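# Move glass flask from heating mantle into desk cork ring

## Task

Remove the round-bottom flask from the heating mantle and leave it standing upright in a cork ring that rests on the desk; the cork rings start on the shelved bench by the window, so a ring has to be on the desk to receive it. It fails if the flask touches the floor, falls more than a few centimetres or is knocked hard (the glass breaks), or if the robot tips over or finishes leaning. At the end the gripper must have let go and the robot must have backed away, and the flask must stay in place without the robot holding it.

## Robot and tools

Robot: a Hello Robot Stretch 4, a single-arm mobile manipulator. It has an omni-wheel base, a lift that rides up a mast, one telescoping arm that reaches forward from the lift, a wrist with yaw, pitch and roll, and a two-finger gripper. It stands about 1.6 m tall; the base rim lies within 0.23 m of the base origin. Loose objects may occasionally get a small shove from the scene.

Frames: the base frame has its origin on the floor below the base centre, x ahead, y to the left, z up. hand_pose is reported in this frame: a point between the open fingertips; with all wrist joints at zero its axes line up with the base axes. The printed value can be slightly wrong. The odometry frame is where the base frame was at the scene's start; base_odometry counts wheel rotation only, so slipping looks like travel. Heading is positive to the left, -3.142 to 3.142.

execute_actions: argument actions is a list holding exactly one action (or none, which just reports state and images). cameras picks images: head_camera, head_left_camera, head_right_camera, wrist_camera or all; omitted or null means all, [] means none. One action may contain base, joints or both, plus optional pace and contact_limits; alternatively it holds only end_of_arm. Base and joint motions begin together and may finish at different times. Each action is capped at 15 s.
- base: one command only, a relative move from where the base last reported itself. translate_m: straight drive in metres, forward positive, -2 to 2. strafe_m: sideways in metres, left positive, -2 to 2. rotate_rad: turn in place in radians, counter-clockwise (left) positive, -3.2 to 3.2.
- joints: absolute targets keyed by name. lift_m 0 to 1.2 (m); arm_m 0 to 0.55 (m extension); wrist_yaw_rad -1.134 to 4.276 (0 points ahead, positive turns left, 3.14 tucked back, above 3.4 the arm may block it); wrist_pitch_rad -1.117 to 4.259 (0 level, 1.57 pointing down); wrist_roll_rad -1.117 to 4.259 (0 keeps fingers at equal height, positive is clockwise seen from behind the gripper); gripper_m -0.038 to 0.141 (fingertip gap in m; negative means the tips press together). Targets past a joint's range are clipped and the result notes it; any other bad value or unknown key rejects the whole call with no motion. Done tolerances: lift and arm ±0.004, yaw and roll ±0.02, pitch ±0.05, gripper ±0.004.
- pace: slow, default, fast or max. Base speeds 0.1/0.3/0.4/0.6 m/s and 1/2/3/4 rad/s respectively, further limited when lift_m is above 0.2 (down to 0.3 m/s and 1 rad/s at 1.2).
- contact_limits: only arm_m, 0 (gentlest) to 0.75 (firmest), default 0.5; the arm stops when it pushes that hard.
- end_of_arm: enable_torque re-energises wrist or gripper motors that cut out; they then hold position.
A joint or base you leave out of an action may keep pushing toward its earlier target without the status showing it. If a result reports a stop, the remaining execute_actions, wait and finished_scene calls in that same reply are skipped.

wait: seconds 0 to 10; nothing new is commanded, then the same report comes back. zoom_image: camera name and region [x0, y0, x1, y1] in pixels of that camera's latest full image, at most 504 by 504. read_manual returns only licence texts. finished_scene: pass scene (1 or 2); it is final and tells you if the task succeeded. Replying without any tool call ends all remaining scenes.

Cameras: head_camera on the mast top looks ahead and down (turn the base to aim it); head_left_camera and head_right_camera are fisheyes on either side looking more steeply down and showing the base and arm; wrist_camera looks along the fingers, tips near the bottom of its picture. Calibration values are given per camera and can be a little off.

Result lines: base_status and joint_status give how each motion ended: done (for the base, wheels turned the commanded amount even if slipping), off_target (resting short and maybe still pushing), contact_stop_at_<key> (hit something; that part goes slack, a slack lift may sink under load, slack wheels may roll), limit_stop_at_<name> (built-in limit), limit_stop_at_tilt (leaning over 6 degrees; lift, arm and wheels go slack and ignore commands until upright), limit_stop_at_own_body (would hit itself; move away from the body; likely when pitch below -0.2 with roll below -0.4 or above 4), torque_fault (a wrist or gripper motor maxed out and went limp; send enable_torque). on_its_own lists uncommanded things; there held at means the target being held. lidar_m: 12 distances in metres, sector 1 straight ahead then counter-clockwise (4 left, 7 behind, 10 right); - means nothing seen or closer than 0.25 m; it misses glass, thin legs, and sees table tops. wrist_depth_mm: 7x7 grid of depths 100 to 2000 mm from top-left, glass omitted. turned_by_wheels versus turned_by_imu differing over about 0.1 rad means a bump or slip. base_tilt in degrees (forward, right positive). motor_effort in percent with peak in brackets; a load in a level gripper pushes wrist pitch effort away from 0; wheel effort positive turns the base right.

Gripping: command gripper_m below the object's width; deeper values squeeze harder and pull the object toward the wrist. A firm grip shows as a change in gripper effort; the gripper reading does not prove a hold. If fingertips snag on a surface beneath them, raise the lift. At scene start, lift_m 0.4 with wrist_yaw_rad 0 in one action unfolds the wrist.

Avoid: dropping or knocking the glass flask; letting it reach the floor; driving or turning with over 1 kg held and arm_m above 0.2, especially at fast or max; steady hard pushes with a high gripper; torque faults.

Each tool is called after "Request:" by a JSON object that holds its "api" and its "payload", one argument or row to a line.

## Session

Request:
{"api": "execute_actions", "payload": {
  "actions": []
}}

Scene clock: 0.00 s.
base_odometry: x=+0.000 y=+0.000 heading=+0.000 (m, m, rad; odometry frame)
turned_by_wheels: +0.000 (rad since the last result)
turned_by_imu: +0.000 (rad since the last result)
base_tilt: forward=-0.6 right=+0.1 (deg)
lidar_m: 1.77 1.35 1.24 1.31 1.46 1.38 2.23 1.75 1.03 1.09 1.49 1.75
base_status: not commanded
joint_positions: lift_m=+0.173 arm_m=+0.001 wrist_yaw_rad=+3.096 wrist_pitch_rad=-0.008 wrist_roll_rad=-0.010 gripper_m=+0.057
joint_status: not commanded
motor_effort: lift_m=+19 arm_m=+0 wrist_yaw_rad=-3 wrist_pitch_rad=-7 wrist_roll_rad=+0 gripper_m=-2 wheel_0=+0 wheel_1=+0 wheel_2=+0 (%)
hand_pose: x=-0.1122 y=+0.1005 z=+0.3538 quat_wxyz=(+0.023, +0.004, -0.005, +1.000) (m; base frame)
wrist_depth_mm: - 137 - - - 1366 1229 / - 129 - - 1983 1863 1808 / - 131 197 - - - 1808 / 115 139 - - - - 1808 / 1618 - - - 1756 1863 1756 / 1255 1308 197 1229 195 1118 1118 / 854 854 866 108 820 768 778
pictures: head_camera, head_left_camera, head_right_camera, wrist_camera
Images, in order (width x height): head_camera 420x560, head_left_camera 420x672, head_right_camera 420x672, wrist_camera 616x392.

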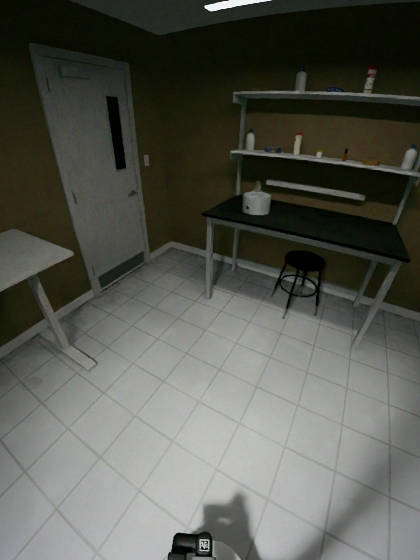

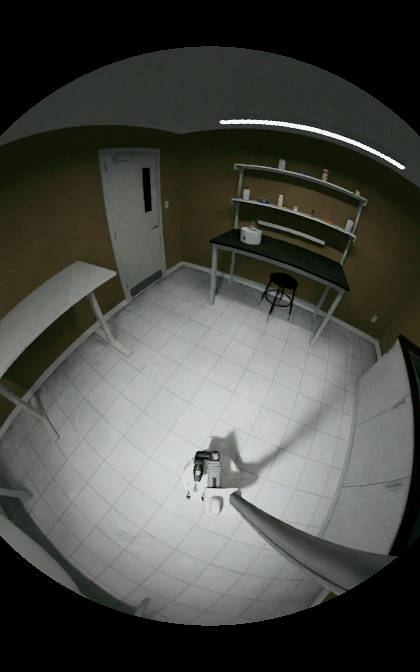

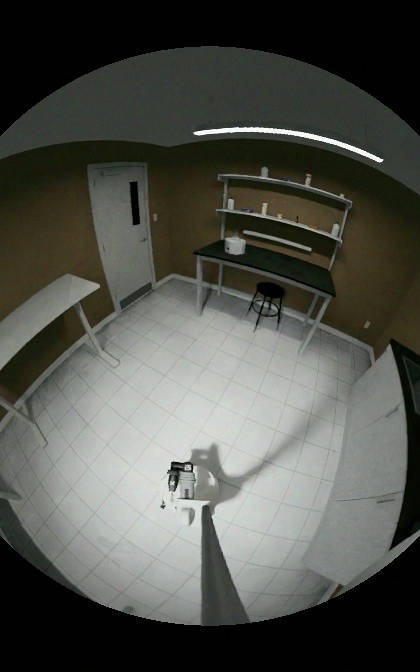

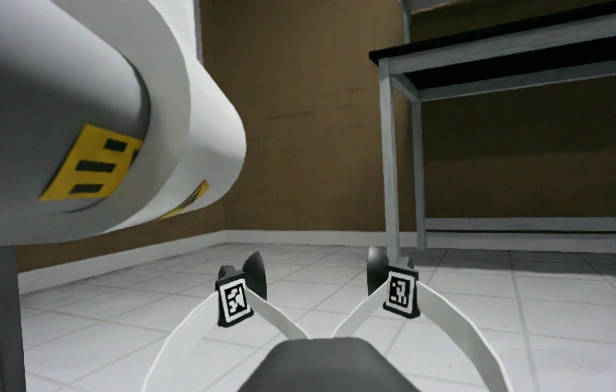

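Another bench behind. Turn around.

Request:
{"api": "execute_actions", "payload": {
  "actions": [
    {"base":{"rotate_rad":2.6},"joints":{"lift_m":0.4,"wrist_yaw_rad":0}}
  ],
  "cameras": ["head_camera","head_left_camera"]
}}

Scene clock: 5.27 s.
base_odometry: x=+0.000 y=+0.000 heading=+2.600 (m, m, rad; odometry frame)
turned_by_wheels: +2.600 (rad since the last result)
turned_by_imu: +2.617 (rad since the last result)
base_tilt: forward=-0.6 right=+0.0 (deg)
lidar_m: 1.38 2.24 1.74 1.05 1.10 1.46 1.83 1.80 1.38 1.24 1.31 1.49
base_status: done
joint_positions: lift_m=+0.400 arm_m=+0.001 wrist_yaw_rad=+0.001 wrist_pitch_rad=-0.008 wrist_roll_rad=-0.010 gripper_m=+0.057
joint_status: all done
motor_effort: lift_m=+22(24) arm_m=+0(0) wrist_yaw_rad=-4(7) wrist_pitch_rad=-6(7) wrist_roll_rad=+1(2) gripper_m=-2(3) wheel_0=+1(8) wheel_1=+1(6) wheel_2=+2(7) (%)
hand_pose: x=+0.4605 y=-0.0873 z=+0.5802 quat_wxyz=(+1.000, -0.005, -0.004, +0.000) (m; base frame)
wrist_depth_mm: 1921 1863 1808 1808 1863 1808 - / 1808 1863 1921 1921 1921 1229 1229 / 1921 1921 1708 1808 - 1863 - / 1808 1863 1921 1863 1983 - - / 1921 1863 1863 1983 - - - / 1921 1863 198 1863 195 1708 1756 / 1397 1308 1281 108 1255 1160 1182
pictures: head_camera, head_left_camera
Images, in order (width x height): head_camera 420x560, head_left_camera 420x672.

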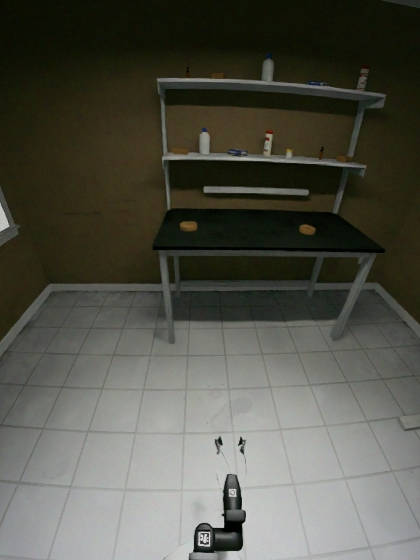

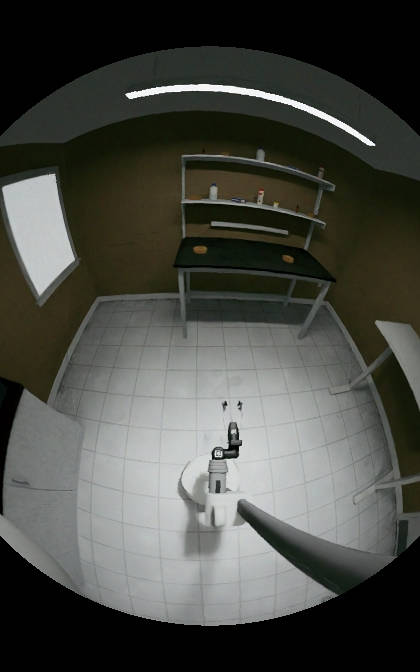

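Request:
{"api": "execute_actions", "payload": {
  "actions": [
    {"base":{"strafe_m":0.24},"joints":{"lift_m":1.15,"wrist_pitch_rad":1.57,"gripper_m":0.141}}
  ],
  "cameras": []
}}

Request:
{"api": "execute_actions", "payload": {
  "actions": [
    {"base":{"translate_m":1.15},"joints":{"arm_m":0.3}}
  ],
  "cameras": ["head_camera","wrist_camera"]
}}

Scene clock: 25.63 s.
base_odometry: x=-0.124 y=-0.206 heading=+2.601 (m, m, rad; odometry frame)
turned_by_wheels: +0.000 (rad since the last result)
turned_by_imu: +0.002 (rad since the last result)
base_tilt: forward=-0.6 right=+0.0 (deg)
lidar_m: 1.38 2.08 0.86 0.81 0.83 1.14 1.80 1.84 1.60 1.50 1.56 1.47
base_status: done
joint_positions: lift_m=+1.150 arm_m=+0.001 wrist_yaw_rad=+0.000 wrist_pitch_rad=+1.570 wrist_roll_rad=-0.010 gripper_m=+0.141
joint_status: all done
motor_effort: lift_m=+22(23) arm_m=+0(0) wrist_yaw_rad=-2(3) wrist_pitch_rad=+1(5) wrist_roll_rad=-1(1) gripper_m=+2(2) wheel_0=+1(10) wheel_1=+0(7) wheel_2=+0(0) (%)
hand_pose: x=+0.1723 y=-0.0874 z=+1.0395 quat_wxyz=(+0.707, -0.004, +0.707, +0.004) (m; base frame)
wrist_depth_mm: 1229 1205 1205 1255 1229 1229 1205 / 1229 1255 1229 1205 1255 1229 1205 / 1229 1255 1281 1229 1229 1255 1229 / 1255 1229 1255 1281 1205 1229 1255 / 1281 1281 1042 1025 1255 1255 1255 / 1255 1255 1060 1042 1255 1308 1229 / 1281 1281 1281 108 1255 1281 1255
pictures: none
No camera images: the call's "cameras" was empty. Leave "cameras" out to get every camera's image.

Scene clock: 30.93 s.
base_odometry: x=-1.109 y=+0.387 heading=+2.601 (m, m, rad; odometry frame)
turned_by_wheels: +0.000 (rad since the last result)
turned_by_imu: -0.003 (rad since the last result)
base_tilt: forward=-0.7 right=+0.0 (deg)
lidar_m: 0.25 0.25 1.39 1.45 1.28 1.24 3.35 2.22 1.54 1.19 0.38 0.25
base_status: done
joint_positions: lift_m=+1.150 arm_m=+0.299 wrist_yaw_rad=+0.000 wrist_pitch_rad=+1.570 wrist_roll_rad=-0.010 gripper_m=+0.141
joint_status: all done
motor_effort: lift_m=+21(22) arm_m=+8(9) wrist_yaw_rad=-1(2) wrist_pitch_rad=-1(1) wrist_roll_rad=-1(1) gripper_m=+4(2) wheel_0=+1(6) wheel_1=+1(5) wheel_2=+1(10) (%)
hand_pose: x=+0.4697 y=-0.0874 z=+1.0395 quat_wxyz=(+0.707, -0.004, +0.707, +0.004) (m; base frame)
wrist_depth_mm: 343 343 340 340 340 338 338 / 1229 343 340 342 343 342 340 / 1229 347 343 343 343 343 343 / 1255 349 345 317 343 345 345 / 1229 351 349 349 349 345 347 / 1255 351 349 353 351 349 349 / 1281 355 353 108 353 353 351
pictures: head_camera, wrist_camera
camera_calibration (this result's frames):
wrist_camera: T_world_to_cam=[[-0.0287439, -0.999431, -0.0176276, -0.0455082], [-0.998782, 0.0280086, 0.0406291, 0.47659], [-0.0401123, 0.018774, -0.999019, 1.28871], [0, 0, 0, 1]] pos_world=[0.526395, -0.0830252, 1.26728]
Images, in order (width x height): head_camera 420x560, wrist_camera 616x392.

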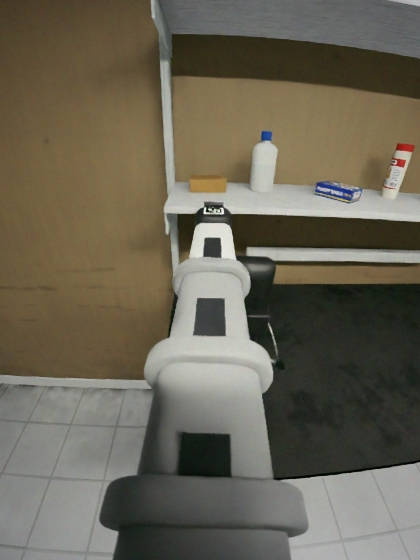

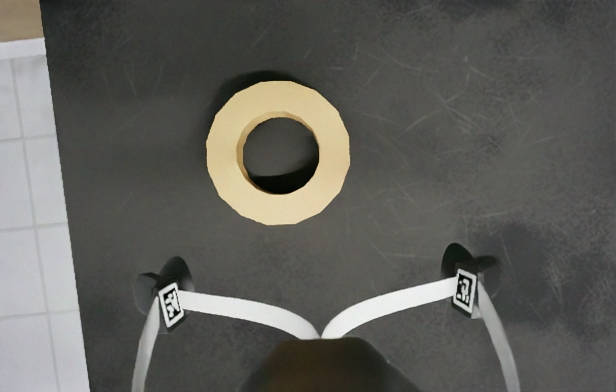

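Request:
{"api": "execute_actions", "payload": {
  "actions": [
    {"base":{"strafe_m":0.03},"joints":{"arm_m":0.38,"lift_m":1.10}}
  ],
  "cameras": ["wrist_camera"]
}}

Scene clock: 38.97 s.
base_odometry: x=-1.125 y=+0.361 heading=+2.601 (m, m, rad; odometry frame)
turned_by_wheels: +0.000 (rad since the last result)
turned_by_imu: +0.001 (rad since the last result)
base_tilt: forward=-0.6 right=+0.1 (deg)
lidar_m: 0.25 0.25 1.39 1.41 1.28 1.23 3.66 2.22 1.57 1.22 0.36 0.25
base_status: done
joint_positions: lift_m=+1.100 arm_m=+0.379 wrist_yaw_rad=+0.000 wrist_pitch_rad=+1.570 wrist_roll_rad=-0.010 gripper_m=+0.141
joint_status: all done
motor_effort: lift_m=+15(20) arm_m=+8(9) wrist_yaw_rad=-1(1) wrist_pitch_rad=+0(1) wrist_roll_rad=-1(1) gripper_m=+2(0) wheel_0=+0(7) wheel_1=+0(7) wheel_2=+0(2) (%)
hand_pose: x=+0.5497 y=-0.0874 z=+0.9900 quat_wxyz=(+0.707, -0.004, +0.707, +0.004) (m; base frame)
wrist_depth_mm: 294 293 291 291 293 291 290 / 296 294 294 294 294 293 293 / 1205 297 297 296 293 294 294 / 1182 297 300 268 297 294 296 / 1205 300 301 298 297 298 301 / 1229 303 271 271 270 301 300 / 1229 303 304 108 300 301 301
pictures: wrist_camera
camera_calibration (this result's frames):
wrist_camera: T_world_to_cam=[[-0.0287424, -0.999431, -0.0176259, -0.044085], [-0.998779, 0.028006, 0.0406909, 0.558404], [-0.0401741, 0.0187739, -0.999016, 1.24249], [0, 0, 0, 1]] pos_world=[0.606372, -0.0830251, 1.21777]
Images, in order (width x height): wrist_camera 616x392.

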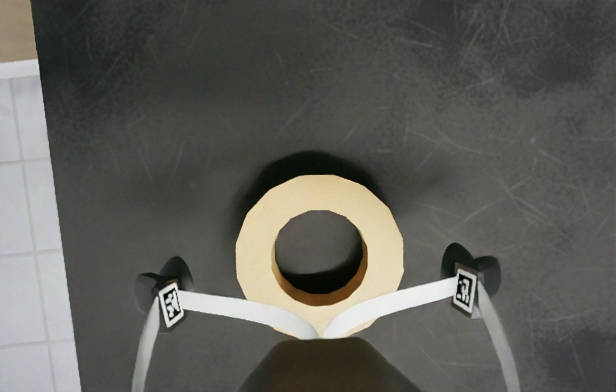

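Request:
{"api": "execute_actions", "payload": {
  "actions": [
    {"joints":{"lift_m":1.055},"pace":"slow"}
  ],
  "cameras": []
}}

Request:
{"api": "execute_actions", "payload": {
  "actions": [
    {"joints":{"gripper_m":0.07}}
  ],
  "cameras": ["wrist_camera"]
}}

Request:
{"api": "execute_actions", "payload": {
  "actions": [
    {"joints":{"lift_m":1.15}}
  ],
  "cameras": ["wrist_camera"]
}}

Scene clock: 44.67 s.
base_odometry: x=-1.125 y=+0.361 heading=+2.601 (m, m, rad; odometry frame)
turned_by_wheels: +0.000 (rad since the last result)
turned_by_imu: +0.001 (rad since the last result)
base_tilt: forward=-0.6 right=+0.0 (deg)
lidar_m: 0.25 0.25 1.39 1.42 1.28 1.21 3.68 2.27 1.57 1.16 0.38 0.25
base_status: not commanded
joint_positions: lift_m=+1.055 arm_m=+0.379 wrist_yaw_rad=+0.000 wrist_pitch_rad=+1.570 wrist_roll_rad=-0.010 gripper_m=+0.141
joint_status: all done
motor_effort: lift_m=+15(16) arm_m=+8(8) wrist_yaw_rad=-3(2) wrist_pitch_rad=+1(1) wrist_roll_rad=+0(1) gripper_m=+0(1) wheel_0=+1(1) wheel_1=+0(0) wheel_2=-1(0) (%)
hand_pose: x=+0.5497 y=-0.0874 z=+0.9450 quat_wxyz=(+0.707, -0.004, +0.707, +0.004) (m; base frame)
wrist_depth_mm: 248 248 248 248 248 247 246 / 251 249 250 249 249 248 247 / 252 251 252 250 251 250 249 / 254 254 253 224 252 253 251 / 256 255 254 255 224 253 253 / 258 256 225 247 226 255 256 / 259 260 258 108 257 257 257
pictures: none
No camera images: the call's "cameras" was empty. Leave "cameras" out to get every camera's image.

Scene clock: 46.40 s.
base_odometry: x=-1.125 y=+0.361 heading=+2.601 (m, m, rad; odometry frame)
turned_by_wheels: +0.000 (rad since the last result)
turned_by_imu: +0.000 (rad since the last result)
base_tilt: forward=-0.6 right=+0.0 (deg)
lidar_m: 0.25 0.25 1.39 1.42 1.28 1.21 3.65 2.29 1.57 1.19 0.37 0.25
base_status: not commanded
joint_positions: lift_m=+1.055 arm_m=+0.379 wrist_yaw_rad=+0.000 wrist_pitch_rad=+1.570 wrist_roll_rad=-0.010 gripper_m=+0.071
joint_status: all done
motor_effort: lift_m=+15(15) arm_m=+8(8) wrist_yaw_rad=-1(2) wrist_pitch_rad=+0(2) wrist_roll_rad=-2(2) gripper_m=-28(31) wheel_0=+1(1) wheel_1=+0(0) wheel_2=+0(0) (%)
hand_pose: x=+0.5497 y=-0.0874 z=+0.9450 quat_wxyz=(+0.707, -0.004, +0.707, +0.004) (m; base frame)
wrist_depth_mm: 249 247 248 247 246 247 246 / 250 250 250 249 249 247 249 / 251 251 251 250 250 251 248 / 254 253 252 218 253 252 252 / 256 254 219 254 219 254 254 / 256 255 210 256 219 187 255 / 258 259 258 108 257 257 256
pictures: wrist_camera
camera_calibration (this result's frames):
wrist_camera: T_world_to_cam=[[-0.0287427, -0.999431, -0.0176258, -0.0448777], [-0.998779, 0.0280063, 0.0406911, 0.560236], [-0.0401744, 0.0187739, -0.999016, 1.19755], [0, 0, 0, 1]] pos_world=[0.606373, -0.0830251, 1.17279]
Images, in order (width x height): wrist_camera 616x392.

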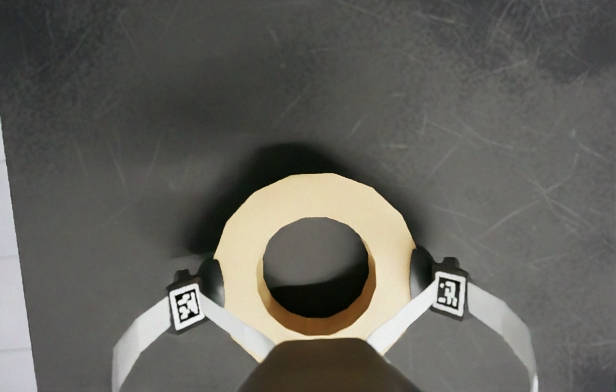

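Scene clock: 47.80 s.
base_odometry: x=-1.125 y=+0.361 heading=+2.601 (m, m, rad; odometry frame)
turned_by_wheels: +0.000 (rad since the last result)
turned_by_imu: +0.000 (rad since the last result)
base_tilt: forward=-0.6 right=+0.1 (deg)
lidar_m: 0.25 0.25 1.39 1.43 1.26 1.21 3.66 2.26 1.57 1.21 0.35 0.25
base_status: not commanded
joint_positions: lift_m=+1.150 arm_m=+0.379 wrist_yaw_rad=+0.000 wrist_pitch_rad=+1.570 wrist_roll_rad=-0.010 gripper_m=+0.071
joint_status: all done
motor_effort: lift_m=+22(23) arm_m=+8(8) wrist_yaw_rad=-2(2) wrist_pitch_rad=-1(0) wrist_roll_rad=+0(1) gripper_m=-27(30) wheel_0=+1(0) wheel_1=+0(0) wheel_2=+0(0) (%)
hand_pose: x=+0.5497 y=-0.0874 z=+1.0394 quat_wxyz=(+0.707, -0.004, +0.707, +0.004) (m; base frame)
wrist_depth_mm: 904 340 340 338 340 340 338 / 1229 343 342 340 343 342 340 / 1255 343 345 345 342 342 343 / 1255 347 345 218 343 343 342 / 1255 349 219 347 218 349 347 / 1255 351 210 349 219 187 351 / 1308 353 355 108 351 351 351
pictures: wrist_camera
camera_calibration (this result's frames):
wrist_camera: T_world_to_cam=[[-0.0287427, -0.999431, -0.0176258, -0.0432138], [-0.998779, 0.0280063, 0.040691, 0.556397], [-0.0401742, 0.0187739, -0.999016, 1.29186], [0, 0, 0, 1]] pos_world=[0.606375, -0.0830251, 1.26719]
Images, in order (width x height): wrist_camera 616x392.

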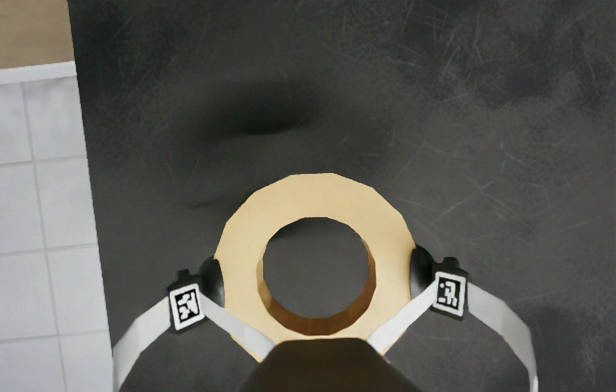

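Request:
{"api": "execute_actions", "payload": {
  "actions": [
    {"base":{"translate_m":-1.1},"joints":{"arm_m":0.1}}
  ],
  "cameras": []
}}

Request:
{"api": "execute_actions", "payload": {
  "actions": [
    {"base":{"rotate_rad":-1.57}}
  ],
  "cameras": ["head_camera"]
}}

Scene clock: 59.37 s.
base_odometry: x=-0.182 y=-0.206 heading=+2.601 (m, m, rad; odometry frame)
turned_by_wheels: +0.000 (rad since the last result)
turned_by_imu: +0.005 (rad since the last result)
base_tilt: forward=-0.6 right=+0.0 (deg)
lidar_m: 0.35 2.10 1.47 0.78 0.79 1.08 1.88 1.85 1.64 1.52 1.59 0.32
base_status: done
joint_positions: lift_m=+1.150 arm_m=+0.101 wrist_yaw_rad=+0.000 wrist_pitch_rad=+1.570 wrist_roll_rad=-0.010 gripper_m=+0.071
joint_status: all done
motor_effort: lift_m=+22(22) arm_m=-8(12) wrist_yaw_rad=-4(1) wrist_pitch_rad=-1(2) wrist_roll_rad=-1(1) gripper_m=-29(29) wheel_0=+1(4) wheel_1=+1(6) wheel_2=-1(9) (%)
hand_pose: x=+0.2725 y=-0.0874 z=+1.0395 quat_wxyz=(+0.707, -0.004, +0.707, +0.004) (m; base frame)
wrist_depth_mm: 1229 1229 1205 1229 1229 1229 1229 / 1229 1281 1255 1205 1229 1205 1205 / 1229 1229 1229 1229 1255 1229 1229 / 1281 1281 1229 218 1229 1255 1255 / 1255 1255 219 1042 217 1255 1255 / 1255 1255 209 1060 219 187 1281 / 1255 1281 1281 108 1255 1255 1255
pictures: none
No camera images: the call's "cameras" was empty. Leave "cameras" out to get every camera's image.

Scene clock: 62.00 s.
base_odometry: x=-0.182 y=-0.206 heading=+1.031 (m, m, rad; odometry frame)
turned_by_wheels: -1.570 (rad since the last result)
turned_by_imu: -1.579 (rad since the last result)
base_tilt: forward=-0.6 right=+0.0 (deg)
lidar_m: 0.34 1.59 1.37 1.30 2.10 1.50 0.77 0.81 1.07 1.81 1.85 0.35
base_status: done
joint_positions: lift_m=+1.150 arm_m=+0.101 wrist_yaw_rad=+0.000 wrist_pitch_rad=+1.570 wrist_roll_rad=-0.010 gripper_m=+0.071
joint_status: not commanded
motor_effort: lift_m=+22(22) arm_m=-8(8) wrist_yaw_rad=+0(2) wrist_pitch_rad=-2(1) wrist_roll_rad=-2(0) gripper_m=-27(29) wheel_0=+2(4) wheel_1=+1(1) wheel_2=+2(9) (%)
hand_pose: x=+0.2725 y=-0.0874 z=+1.0395 quat_wxyz=(+0.707, -0.004, +0.707, +0.004) (m; base frame)
wrist_depth_mm: 1229 1255 1229 1229 1229 1255 1205 / 1255 1229 1229 1255 1229 1255 1205 / 1255 1229 1255 1281 1255 1229 1255 / 1281 1255 1281 217 1229 1281 1255 / 1229 1255 218 1042 218 1281 1255 / 1281 1281 209 1042 219 186 1229 / 1281 1308 1281 108 1281 1281 1281
pictures: head_camera
Images, in order (width x height): head_camera 420x560.

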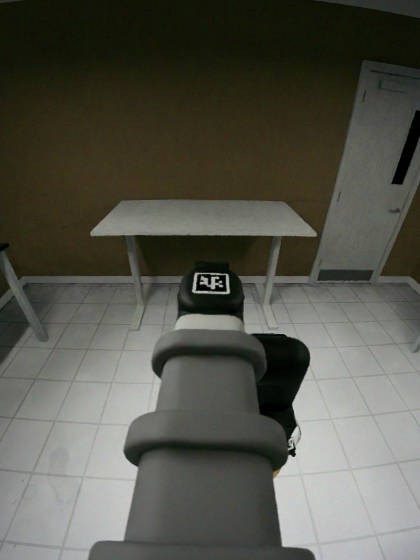

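Request:
{"api": "execute_actions", "payload": {
  "actions": [
    {"base":{"translate_m":1.2},"joints":{"arm_m":0.33}}
  ],
  "cameras": ["wrist_camera"]
}}

Scene clock: 70.90 s.
base_odometry: x=+0.435 y=+0.824 heading=+1.031 (m, m, rad; odometry frame)
turned_by_wheels: +0.000 (rad since the last result)
turned_by_imu: -0.002 (rad since the last result)
base_tilt: forward=-0.6 right=+0.1 (deg)
lidar_m: 0.33 0.35 0.45 1.35 1.42 2.77 1.99 2.06 1.88 1.71 0.54 0.36
base_status: done
joint_positions: lift_m=+1.150 arm_m=+0.329 wrist_yaw_rad=+0.000 wrist_pitch_rad=+1.570 wrist_roll_rad=-0.010 gripper_m=+0.071
joint_status: all done
motor_effort: lift_m=+22(22) arm_m=+8(10) wrist_yaw_rad=-1(2) wrist_pitch_rad=+0(1) wrist_roll_rad=-1(0) gripper_m=-28(27) wheel_0=+1(5) wheel_1=+1(5) wheel_2=+2(6) (%)
hand_pose: x=+0.4997 y=-0.0874 z=+1.0395 quat_wxyz=(+0.707, -0.004, +0.707, +0.004) (m; base frame)
wrist_depth_mm: 307 306 306 306 304 303 303 / 307 309 306 307 306 307 306 / 309 309 310 307 309 307 306 / 312 310 312 216 309 309 307 / 315 314 219 312 219 310 312 / 317 315 209 314 219 186 312 / 320 319 319 108 317 317 319
pictures: wrist_camera
camera_calibration (this result's frames):
wrist_camera: T_world_to_cam=[[-0.0288003, -0.99943, -0.0176254, -0.044621], [-0.998777, 0.0280636, 0.0407071, 0.506455], [-0.0401892, 0.0187762, -0.999016, 1.28992], [0, 0, 0, 1]] pos_world=[0.556392, -0.0830283, 1.26725]
Images, in order (width x height): wrist_camera 616x392.

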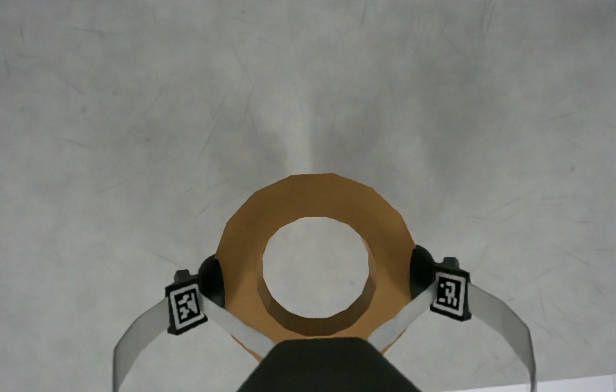

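Desk is 0.035 higher → lift 1.092.

Request:
{"api": "execute_actions", "payload": {
  "actions": [
    {"joints":{"lift_m":1.093},"pace":"slow"}
  ],
  "cameras": []
}}

Request:
{"api": "execute_actions", "payload": {
  "actions": [
    {"joints":{"gripper_m":0.141}}
  ],
  "cameras": []
}}

Request:
{"api": "execute_actions", "payload": {
  "actions": [
    {"joints":{"lift_m":1.18}}
  ],
  "cameras": ["wrist_camera"]
}}

Request:
{"api": "execute_actions", "payload": {
  "actions": [
    {"base":{"translate_m":-0.6},"joints":{"arm_m":0.0}}
  ],
  "cameras": []
}}

Request:
{"api": "execute_actions", "payload": {
  "actions": [
    {"base":{"rotate_rad":-1.57},"joints":{"wrist_pitch_rad":0,"lift_m":0.8}}
  ],
  "cameras": ["head_camera"]
}}

Scene clock: 86.20 s.
base_odometry: x=+0.435 y=+0.824 heading=+1.031 (m, m, rad; odometry frame)
turned_by_wheels: +0.000 (rad since the last result)
turned_by_imu: +0.001 (rad since the last result)
base_tilt: forward=-0.6 right=+0.0 (deg)
lidar_m: 0.33 0.33 0.48 1.38 1.42 2.78 1.99 2.07 1.87 1.75 0.55 0.36
base_status: not commanded
joint_positions: lift_m=+1.093 arm_m=+0.329 wrist_yaw_rad=+0.000 wrist_pitch_rad=+1.570 wrist_roll_rad=-0.010 gripper_m=+0.071
joint_status: all done
motor_effort: lift_m=+15(20) arm_m=+8(8) wrist_yaw_rad=-3(1) wrist_pitch_rad=+0(2) wrist_roll_rad=+1(1) gripper_m=-27(28) wheel_0=+1(1) wheel_1=+1(0) wheel_2=+2(2) (%)
hand_pose: x=+0.4997 y=-0.0874 z=+0.9830 quat_wxyz=(+0.707, -0.004, +0.707, +0.004) (m; base frame)
wrist_depth_mm: 250 250 249 250 248 249 249 / 251 253 250 252 252 250 250 / 254 254 252 252 253 251 251 / 256 254 254 217 253 254 253 / 258 257 219 256 219 255 255 / 259 258 209 257 219 186 257 / 260 260 260 108 258 258 259
pictures: none
No camera images: the call's "cameras" was empty. Leave "cameras" out to get every camera's image.

Scene clock: 87.93 s.
base_odometry: x=+0.435 y=+0.824 heading=+1.031 (m, m, rad; odometry frame)
turned_by_wheels: +0.000 (rad since the last result)
turned_by_imu: +0.000 (rad since the last result)
base_tilt: forward=-0.6 right=+0.0 (deg)
lidar_m: 0.32 0.33 0.45 1.36 1.44 2.77 1.96 2.06 1.89 1.73 0.51 0.37
base_status: not commanded
joint_positions: lift_m=+1.093 arm_m=+0.329 wrist_yaw_rad=+0.000 wrist_pitch_rad=+1.570 wrist_roll_rad=-0.010 gripper_m=+0.141
joint_status: all done
motor_effort: lift_m=+15(15) arm_m=+8(8) wrist_yaw_rad=-3(3) wrist_pitch_rad=-2(1) wrist_roll_rad=+0(2) gripper_m=+2(28) wheel_0=+1(1) wheel_1=+1(1) wheel_2=+2(2) (%)
hand_pose: x=+0.4997 y=-0.0874 z=+0.9830 quat_wxyz=(+0.707, -0.004, +0.707, +0.004) (m; base frame)
wrist_depth_mm: 251 250 250 250 249 249 249 / 252 253 252 251 251 251 250 / 254 253 253 253 254 252 252 / 255 255 255 225 254 253 253 / 257 257 228 257 227 255 255 / 259 258 227 254 227 257 258 / 259 260 260 108 258 258 259
pictures: none
No camera images: the call's "cameras" was empty. Leave "cameras" out to get every camera's image.

Scene clock: 89.30 s.
base_odometry: x=+0.435 y=+0.824 heading=+1.031 (m, m, rad; odometry frame)
turned_by_wheels: +0.000 (rad since the last result)
turned_by_imu: +0.000 (rad since the last result)
base_tilt: forward=-0.6 right=+0.0 (deg)
lidar_m: 0.33 0.35 0.50 1.37 1.44 2.77 1.98 2.06 1.85 1.75 0.56 0.36
base_status: not commanded
joint_positions: lift_m=+1.180 arm_m=+0.329 wrist_yaw_rad=+0.000 wrist_pitch_rad=+1.570 wrist_roll_rad=-0.010 gripper_m=+0.141
joint_status: all done
motor_effort: lift_m=+22(22) arm_m=+8(8) wrist_yaw_rad=-1(1) wrist_pitch_rad=+0(0) wrist_roll_rad=-1(3) gripper_m=+0(1) wheel_0=+1(1) wheel_1=+0(0) wheel_2=+2(2) (%)
hand_pose: x=+0.4997 y=-0.0874 z=+1.0694 quat_wxyz=(+0.707, -0.004, +0.707, +0.004) (m; base frame)
wrist_depth_mm: 334 336 334 336 332 332 332 / 338 340 338 338 338 336 334 / 343 342 342 338 338 340 336 / 343 342 340 312 343 340 340 / 342 345 343 342 342 343 343 / 347 345 345 315 343 345 343 / 349 351 349 108 347 347 1308
pictures: wrist_camera
camera_calibration (this result's frames):
wrist_camera: T_world_to_cam=[[-0.0288003, -0.99943, -0.0176254, -0.0440931], [-0.998777, 0.0280636, 0.0407072, 0.505241], [-0.0401894, 0.0187762, -0.999016, 1.31984], [0, 0, 0, 1]] pos_world=[0.556397, -0.0830283, 1.29719]
Images, in order (width x height): wrist_camera 616x392.

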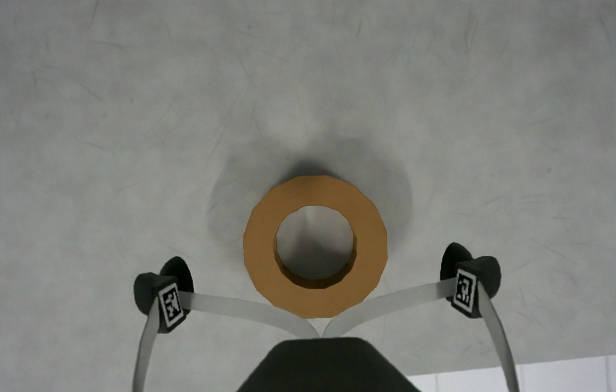

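Scene clock: 92.77 s.
base_odometry: x=+0.126 y=+0.309 heading=+1.032 (m, m, rad; odometry frame)
turned_by_wheels: +0.000 (rad since the last result)
turned_by_imu: +0.003 (rad since the last result)
base_tilt: forward=-0.6 right=+0.1 (deg)
lidar_m: 0.92 0.96 1.42 1.35 1.42 2.16 1.40 1.45 1.89 1.78 1.81 0.99
base_status: done
joint_positions: lift_m=+1.180 arm_m=+0.002 wrist_yaw_rad=+0.000 wrist_pitch_rad=+1.570 wrist_roll_rad=-0.010 gripper_m=+0.141
joint_status: all done
joint sent to its limit — the command would take arm_m past its lower limit, so that joint was sent only as far as its limit.
motor_effort: lift_m=+22(22) arm_m=-8(9) wrist_yaw_rad=-2(1) wrist_pitch_rad=-1(1) wrist_roll_rad=+0(1) gripper_m=+0(1) wheel_0=+1(7) wheel_1=+1(4) wheel_2=+0(9) (%)
hand_pose: x=+0.1736 y=-0.0874 z=+1.0695 quat_wxyz=(+0.707, -0.004, +0.707, +0.004) (m; base frame)
wrist_depth_mm: 1281 1229 1229 1255 1255 1255 1255 / 1255 1255 1281 1255 1229 1255 1255 / 1281 1281 1281 1281 1281 1229 1255 / 1308 1255 1281 1308 1281 1308 1281 / 1281 1281 1078 1060 1281 1281 1308 / 1308 1308 1078 1078 1308 1281 1308 / 1281 1308 1336 108 1281 1336 1308
pictures: none
No camera images: the call's "cameras" was empty. Leave "cameras" out to get every camera's image.

Scene clock: 95.53 s.
base_odometry: x=+0.126 y=+0.309 heading=-0.538 (m, m, rad; odometry frame)
turned_by_wheels: -1.570 (rad since the last result)
turned_by_imu: -1.579 (rad since the last result)
base_tilt: forward=-0.6 right=+0.0 (deg)
lidar_m: 1.77 1.84 0.99 0.94 0.98 1.45 1.36 1.41 2.13 1.37 1.42 1.91
base_status: done
joint_positions: lift_m=+0.800 arm_m=+0.002 wrist_yaw_rad=+0.000 wrist_pitch_rad=+0.003 wrist_roll_rad=-0.010 gripper_m=+0.141
joint_status: all done
motor_effort: lift_m=+15(21) arm_m=-8(8) wrist_yaw_rad=-1(2) wrist_pitch_rad=-9(10) wrist_roll_rad=+1(0) gripper_m=+0(1) wheel_0=+2(4) wheel_1=+1(2) wheel_2=+2(6) (%)
hand_pose: x=+0.4619 y=-0.0874 z=+0.9777 quat_wxyz=(+1.000, -0.005, +0.001, +0.000) (m; base frame)
wrist_depth_mm: - - - - - - - / - - - - - - - / - - - - - - - / - - 1808 - - - - / - - - - - - - / - 1537 - - - 1618 - / - - - 108 - 1863 1863
pictures: head_camera
Images, in order (width x height): head_camera 420x560.

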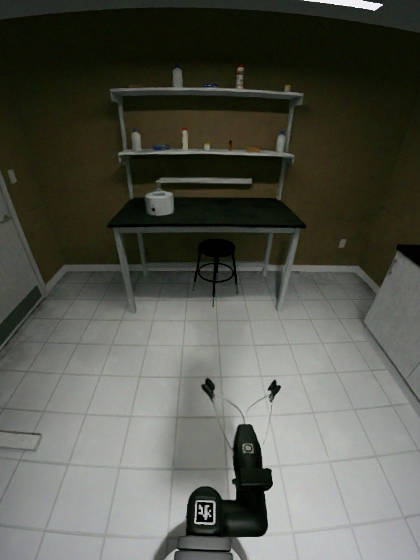

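Request:
{"api": "execute_actions", "payload": {
  "actions": [
    {"base":{"strafe_m":0.5},"joints":{"lift_m":0.95}}
  ],
  "cameras": []
}}

Request:
{"api": "execute_actions", "payload": {
  "actions": [
    {"base":{"translate_m":1.3}}
  ],
  "cameras": ["head_camera","wrist_camera"]
}}

Scene clock: 103.77 s.
base_odometry: x=+0.383 y=+0.739 heading=-0.538 (m, m, rad; odometry frame)
turned_by_wheels: +0.000 (rad since the last result)
turned_by_imu: +0.002 (rad since the last result)
base_tilt: forward=-0.6 right=+0.0 (deg)
lidar_m: 1.73 0.68 0.45 0.42 0.45 0.57 1.39 1.43 2.65 1.87 1.95 1.88
base_status: done
joint_positions: lift_m=+0.950 arm_m=+0.002 wrist_yaw_rad=+0.000 wrist_pitch_rad=+0.003 wrist_roll_rad=-0.010 gripper_m=+0.141
joint_status: all done
motor_effort: lift_m=+22(22) arm_m=-8(8) wrist_yaw_rad=+1(1) wrist_pitch_rad=-7(8) wrist_roll_rad=+1(0) gripper_m=+4(1) wheel_0=+0(7) wheel_1=+0(6) wheel_2=+0(0) (%)
hand_pose: x=+0.4619 y=-0.0874 z=+1.1271 quat_wxyz=(+1.000, -0.005, +0.001, +0.000) (m; base frame)
wrist_depth_mm: - - - - - - - / - - - - - - - / - - - - - - - / - - - - - - - / 1921 - - 1756 1756 1618 - / 1983 - - - 1921 - - / 1921 - - 108 - - -
pictures: none
No camera images: the call's "cameras" was empty. Leave "cameras" out to get every camera's image.

Scene clock: 109.60 s.
base_odometry: x=+1.499 y=+0.073 heading=-0.538 (m, m, rad; odometry frame)
turned_by_wheels: +0.000 (rad since the last result)
turned_by_imu: -0.004 (rad since the last result)
base_tilt: forward=-0.6 right=+0.0 (deg)
lidar_m: 0.44 0.43 1.35 1.25 0.88 0.77 3.38 2.88 1.95 1.81 0.70 0.49
base_status: done
joint_positions: lift_m=+0.950 arm_m=+0.002 wrist_yaw_rad=+0.000 wrist_pitch_rad=+0.003 wrist_roll_rad=-0.010 gripper_m=+0.141
joint_status: not commanded
motor_effort: lift_m=+21(22) arm_m=-8(8) wrist_yaw_rad=-2(3) wrist_pitch_rad=-8(9) wrist_roll_rad=-2(1) gripper_m=+1(1) wheel_0=-1(3) wheel_1=+1(7) wheel_2=+1(11) (%)
hand_pose: x=+0.4619 y=-0.0874 z=+1.1272 quat_wxyz=(+1.000, -0.005, +0.001, +0.000) (m; base frame)
wrist_depth_mm: 991 1025 1008 1025 1042 1042 1060 / 1008 768 820 798 809 842 917 / 1008 946 1008 1042 1060 1042 1060 / 1025 1008 1042 1042 1042 1060 1098 / 1008 1042 1042 1042 1078 1060 1078 / 1025 750 433 430 640 609 707 / 1060 559 462 108 530 508 500
pictures: head_camera, wrist_camera
camera_calibration (this result's frames):
wrist_camera: T_world_to_cam=[[0.0175998, -0.999429, -0.0288445, -0.0529269], [-0.0442219, 0.0280427, -0.998628, 1.19576], [0.998867, 0.0188512, -0.0437031, -0.180698], [0, 0, 0, 1]] pos_world=[0.234303, -0.0830227, 1.1847]
Images, in order (width x height): head_camera 420x560, wrist_camera 616x392.

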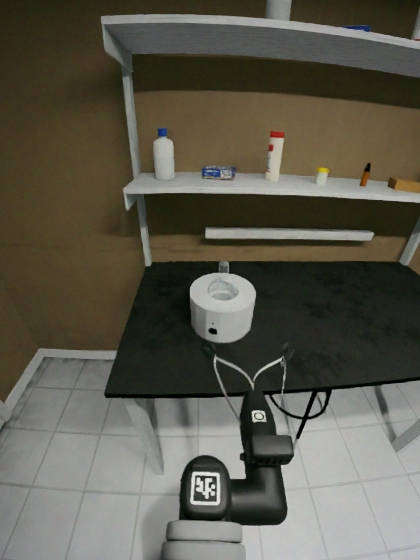

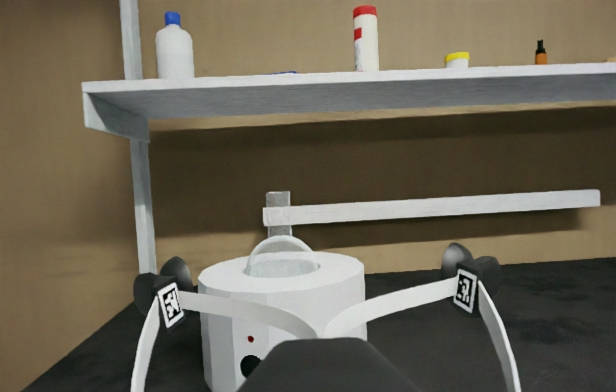

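Request:
{"api": "execute_actions", "payload": {
  "actions": [
    {"base":{"strafe_m":0.05},"joints":{"lift_m":0.96,"arm_m":0.2,"gripper_m":0.09}}
  ],
  "cameras": ["wrist_camera"]
}}

Scene clock: 117.13 s.
base_odometry: x=+1.525 y=+0.115 heading=-0.538 (m, m, rad; odometry frame)
turned_by_wheels: +0.000 (rad since the last result)
turned_by_imu: +0.001 (rad since the last result)
base_tilt: forward=-0.6 right=+0.0 (deg)
lidar_m: 0.44 0.44 1.27 1.21 0.84 0.77 1.56 2.91 2.01 1.87 0.69 0.50
base_status: done
joint_positions: lift_m=+0.960 arm_m=+0.199 wrist_yaw_rad=+0.000 wrist_pitch_rad=+0.002 wrist_roll_rad=-0.010 gripper_m=+0.090
joint_status: all done
motor_effort: lift_m=+22(22) arm_m=+8(8) wrist_yaw_rad=-1(1) wrist_pitch_rad=-6(8) wrist_roll_rad=+0(2) gripper_m=+0(0) wheel_0=+0(6) wheel_1=-1(9) wheel_2=+0(4) (%)
hand_pose: x=+0.6579 y=-0.0874 z=+1.1373 quat_wxyz=(+1.000, -0.005, +0.001, +0.000) (m; base frame)
wrist_depth_mm: 809 591 809 831 621 854 609 / 517 585 621 654 683 715 750 / 831 831 831 842 854 854 866 / 831 842 842 866 878 854 866 / 854 842 854 866 854 866 891 / 842 831 198 404 324 691 723 / 842 549 300 108 268 477 517
pictures: wrist_camera
camera_calibration (this result's frames):
wrist_camera: T_world_to_cam=[[0.0175968, -0.999429, -0.0288392, -0.0560965], [-0.0439265, 0.028043, -0.998641, 1.21426], [0.99888, 0.0188397, -0.0434079, -0.376472], [0, 0, 0, 1]] pos_world=[0.430376, -0.0830234, 1.19465]
Images, in order (width x height): wrist_camera 616x392.

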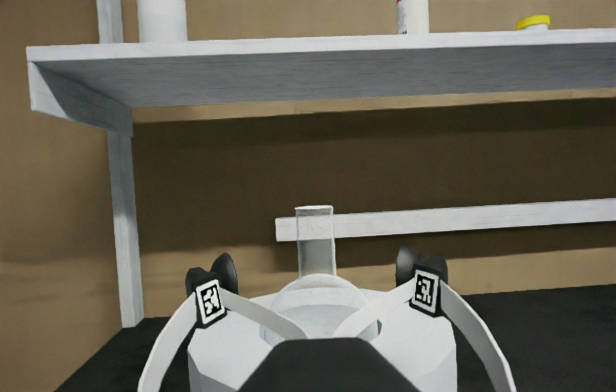

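Request:
{"api": "execute_actions", "payload": {
  "actions": [
    {"joints":{"arm_m":0.305},"pace":"slow"}
  ],
  "cameras": ["wrist_camera","head_camera"]
}}

Scene clock: 122.93 s.
base_odometry: x=+1.525 y=+0.115 heading=-0.538 (m, m, rad; odometry frame)
turned_by_wheels: +0.000 (rad since the last result)
turned_by_imu: +0.001 (rad since the last result)
base_tilt: forward=-0.6 right=+0.0 (deg)
lidar_m: 0.43 0.47 1.28 1.22 0.90 0.71 1.56 2.86 2.01 1.86 0.69 0.47
base_status: not commanded
joint_positions: lift_m=+0.960 arm_m=+0.304 wrist_yaw_rad=+0.000 wrist_pitch_rad=+0.002 wrist_roll_rad=-0.010 gripper_m=+0.090
joint_status: all done
motor_effort: lift_m=+22(22) arm_m=+8(9) wrist_yaw_rad=-4(0) wrist_pitch_rad=-7(8) wrist_roll_rad=-2(1) gripper_m=-1(2) wheel_0=+0(1) wheel_1=-2(1) wheel_2=+0(0) (%)
hand_pose: x=+0.7629 y=-0.0874 z=+1.1373 quat_wxyz=(+1.000, -0.005, +0.001, +0.000) (m; base frame)
wrist_depth_mm: 394 379 392 407 421 430 445 / 477 585 615 654 683 759 750 / 715 732 732 741 750 759 768 / 723 723 750 750 750 759 768 / 741 741 741 750 668 768 778 / 741 741 199 768 325 683 715 / 750 554 283 108 268 263 521
pictures: head_camera, wrist_camera
camera_calibration (this result's frames):
wrist_camera: T_world_to_cam=[[0.0175971, -0.999429, -0.0288392, -0.0579439], [-0.0439265, 0.0280431, -0.998641, 1.21887], [0.99888, 0.01884, -0.043408, -0.481332], [0, 0, 0, 1]] pos_world=[0.535353, -0.0830234, 1.19465]
Images, in order (width x height): head_camera 420x560, wrist_camera 616x392.

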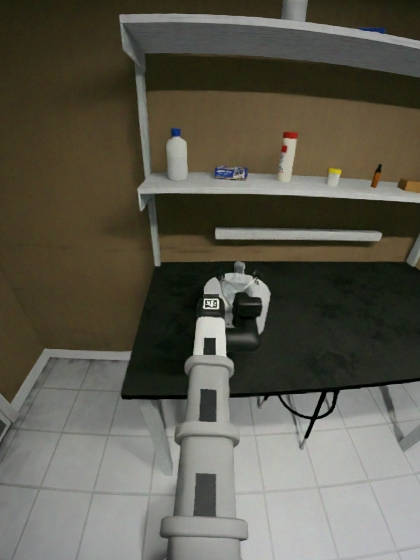

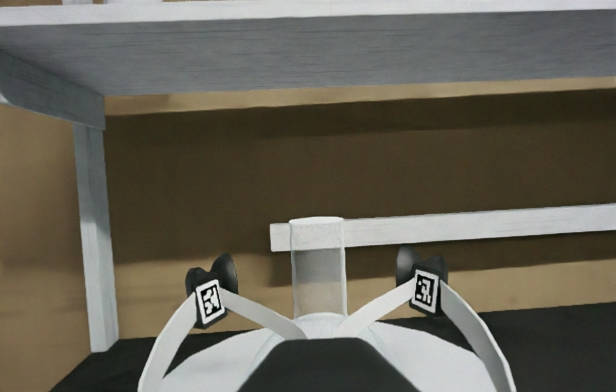

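Request:
{"api": "execute_actions", "payload": {
  "actions": [
    {"joints":{"gripper_m":0.005}}
  ],
  "cameras": []
}}

Request:
{"api": "execute_actions", "payload": {
  "actions": [
    {"joints":{"lift_m":1.09},"pace":"slow"}
  ],
  "cameras": ["wrist_camera","head_camera"]
}}

Scene clock: 132.00 s.
base_odometry: x=+1.525 y=+0.115 heading=-0.538 (m, m, rad; odometry frame)
turned_by_wheels: +0.000 (rad since the last result)
turned_by_imu: +0.001 (rad since the last result)
base_tilt: forward=-0.6 right=+0.1 (deg)
lidar_m: 0.42 0.47 1.28 1.18 0.89 0.68 1.50 2.84 1.99 1.88 0.67 0.46
base_status: not commanded
joint_positions: lift_m=+0.960 arm_m=+0.304 wrist_yaw_rad=+0.000 wrist_pitch_rad=+0.002 wrist_roll_rad=-0.010 gripper_m=+0.005
joint_status: all done
motor_effort: lift_m=+22(22) arm_m=+8(8) wrist_yaw_rad=-2(1) wrist_pitch_rad=-6(7) wrist_roll_rad=-1(3) gripper_m=-22(20) wheel_0=+1(0) wheel_1=-2(2) wheel_2=+0(0) (%)
hand_pose: x=+0.7630 y=-0.0875 z=+1.1374 quat_wxyz=(+1.000, -0.005, +0.001, +0.000) (m; base frame)
wrist_depth_mm: 392 379 389 404 418 427 445 / 469 580 615 640 683 759 759 / 723 732 732 741 750 759 778 / 723 732 732 750 750 759 759 / 741 741 741 661 654 768 768 / 732 741 189 336 187 778 715 / 741 554 282 108 268 248 517
pictures: none
No camera images: the call's "cameras" was empty. Leave "cameras" out to get every camera's image.

Scene clock: 133.90 s.
base_odometry: x=+1.525 y=+0.115 heading=-0.538 (m, m, rad; odometry frame)
turned_by_wheels: +0.000 (rad since the last result)
turned_by_imu: +0.000 (rad since the last result)
base_tilt: forward=-0.6 right=+0.1 (deg)
lidar_m: 0.43 0.46 1.31 1.21 0.85 0.76 1.54 2.87 1.99 1.87 0.71 0.44
base_status: not commanded
joint_positions: lift_m=+1.090 arm_m=+0.304 wrist_yaw_rad=+0.000 wrist_pitch_rad=+0.004 wrist_roll_rad=-0.010 gripper_m=+0.005
joint_status: all done
motor_effort: lift_m=+23(23) arm_m=+8(8) wrist_yaw_rad=-1(2) wrist_pitch_rad=-12(13) wrist_roll_rad=+1(0) gripper_m=-18(18) wheel_0=+1(1) wheel_1=-1(2) wheel_2=+0(0) (%)
hand_pose: x=+0.7630 y=-0.0875 z=+1.2666 quat_wxyz=(+1.000, -0.005, +0.002, +0.000) (m; base frame)
wrist_depth_mm: 723 707 723 732 732 741 750 / 715 500 723 732 732 759 759 / 439 484 597 496 564 521 564 / 512 723 732 750 750 768 778 / 723 732 750 750 759 768 778 / 732 741 188 654 187 676 778 / 750 634 750 108 778 707 788
pictures: head_camera, wrist_camera
camera_calibration (this result's frames):
wrist_camera: T_world_to_cam=[[0.0172943, -0.999433, -0.0288735, -0.0540115], [-0.0458884, 0.028054, -0.998553, 1.34943], [0.998797, 0.0185942, -0.0453772, -0.473231], [0, 0, 0, 1]] pos_world=[0.535519, -0.0830384, 1.32444]
Images, in order (width x height): head_camera 420x560, wrist_camera 616x392.

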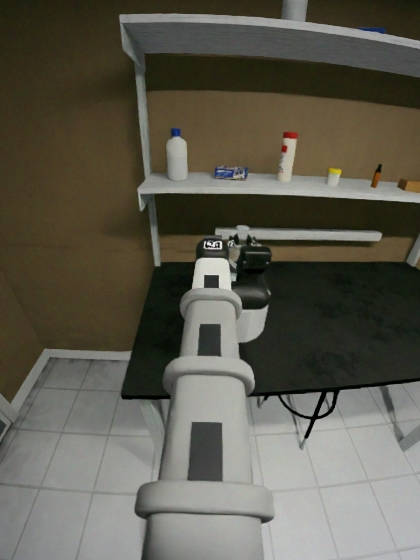

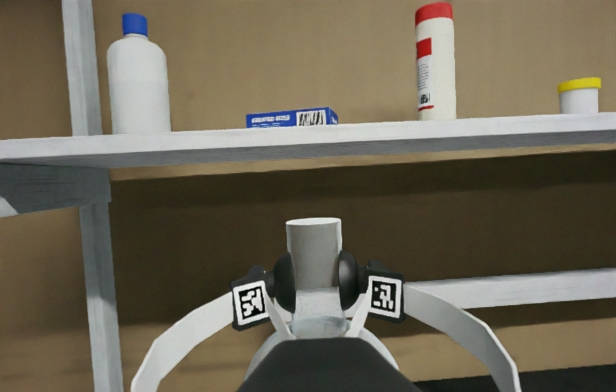

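Request:
{"api": "execute_actions", "payload": {
  "actions": [
    {"base":{"translate_m":-1.3},"joints":{"arm_m":0.0}}
  ],
  "cameras": []
}}

Request:
{"api": "execute_actions", "payload": {
  "actions": [
    {"base":{"rotate_rad":1.57},"pace":"slow"}
  ],
  "cameras": ["head_camera","head_right_camera","wrist_camera"]
}}

Scene clock: 146.13 s.
base_odometry: x=+0.408 y=+0.782 heading=-0.538 (m, m, rad; odometry frame)
turned_by_wheels: +0.000 (rad since the last result)
turned_by_imu: +0.006 (rad since the last result)
base_tilt: forward=-0.6 right=+0.0 (deg)
lidar_m: 1.72 0.60 0.41 0.38 0.41 0.56 1.34 1.43 2.70 1.92 2.01 1.87
base_status: done
joint_positions: lift_m=+1.090 arm_m=+0.002 wrist_yaw_rad=+0.000 wrist_pitch_rad=+0.005 wrist_roll_rad=-0.010 gripper_m=+0.005
joint_status: all done
joint sent to its limit — the command would take arm_m past its lower limit, so that joint was sent only as far as its limit.
motor_effort: lift_m=+22(23) arm_m=-8(9) wrist_yaw_rad=-1(4) wrist_pitch_rad=-12(13) wrist_roll_rad=-1(1) gripper_m=-19(21) wheel_0=-1(4) wheel_1=-1(4) wheel_2=-1(7) (%)
hand_pose: x=+0.4619 y=-0.0874 z=+1.2666 quat_wxyz=(+1.000, -0.005, +0.002, +0.000) (m; base frame)
wrist_depth_mm: - - - - - - - / 1921 - - - - - - / 1863 - - - - - - / 1921 - - - - - - / 1863 - - 1756 1921 1756 - / 1808 - 188 1618 187 - - / 1808 - - 108 - - -
pictures: none
No camera images: the call's "cameras" was empty. Leave "cameras" out to get every camera's image.

Scene clock: 149.00 s.
base_odometry: x=+0.408 y=+0.782 heading=+1.032 (m, m, rad; odometry frame)
turned_by_wheels: +1.570 (rad since the last result)
turned_by_imu: +1.580 (rad since the last result)
base_tilt: forward=-0.6 right=+0.0 (deg)
lidar_m: 0.39 0.39 0.55 1.35 1.39 2.69 1.94 2.00 1.88 1.75 0.61 0.41
base_status: done
joint_positions: lift_m=+1.090 arm_m=+0.002 wrist_yaw_rad=+0.000 wrist_pitch_rad=+0.005 wrist_roll_rad=-0.010 gripper_m=+0.005
joint_status: not commanded
motor_effort: lift_m=+22(22) arm_m=-8(8) wrist_yaw_rad=-1(2) wrist_pitch_rad=-13(14) wrist_roll_rad=-3(1) gripper_m=-18(21) wheel_0=-1(4) wheel_1=-2(3) wheel_2=-1(6) (%)
hand_pose: x=+0.4619 y=-0.0874 z=+1.2666 quat_wxyz=(+1.000, -0.005, +0.002, +0.000) (m; base frame)
wrist_depth_mm: 904 931 946 946 960 960 976 / 917 931 931 946 960 960 976 / 917 946 960 960 976 991 991 / 931 946 960 946 976 991 1008 / 946 931 960 976 960 991 976 / 946 960 187 904 187 991 976 / 788 732 759 108 732 640 699
pictures: head_camera, head_right_camera, wrist_camera
camera_calibration (this result's frames):
wrist_camera: T_world_to_cam=[[0.0174797, -0.99943, -0.0288809, -0.0488243], [-0.0461776, 0.0280476, -0.998539, 1.33573], [0.99878, 0.0187878, -0.0456611, -0.172118], [0, 0, 0, 1]] pos_world=[0.234442, -0.0830267, 1.32451]
Images, in order (width x height): head_camera 420x560, head_right_camera 420x672, wrist_camera 616x392.

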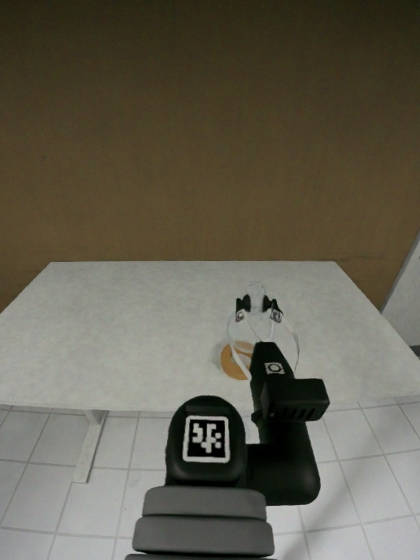

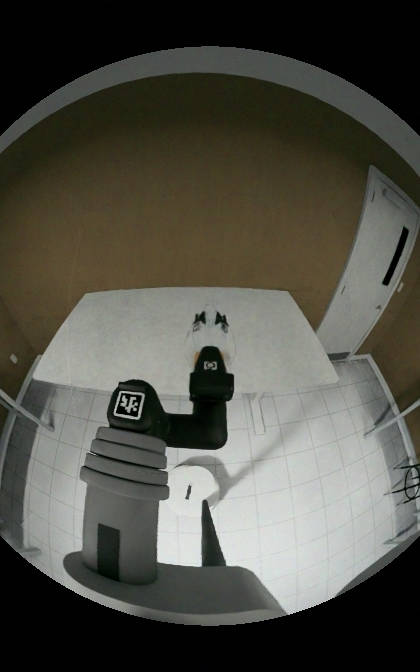

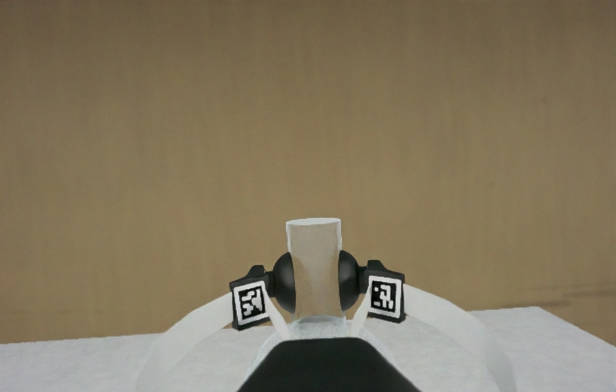

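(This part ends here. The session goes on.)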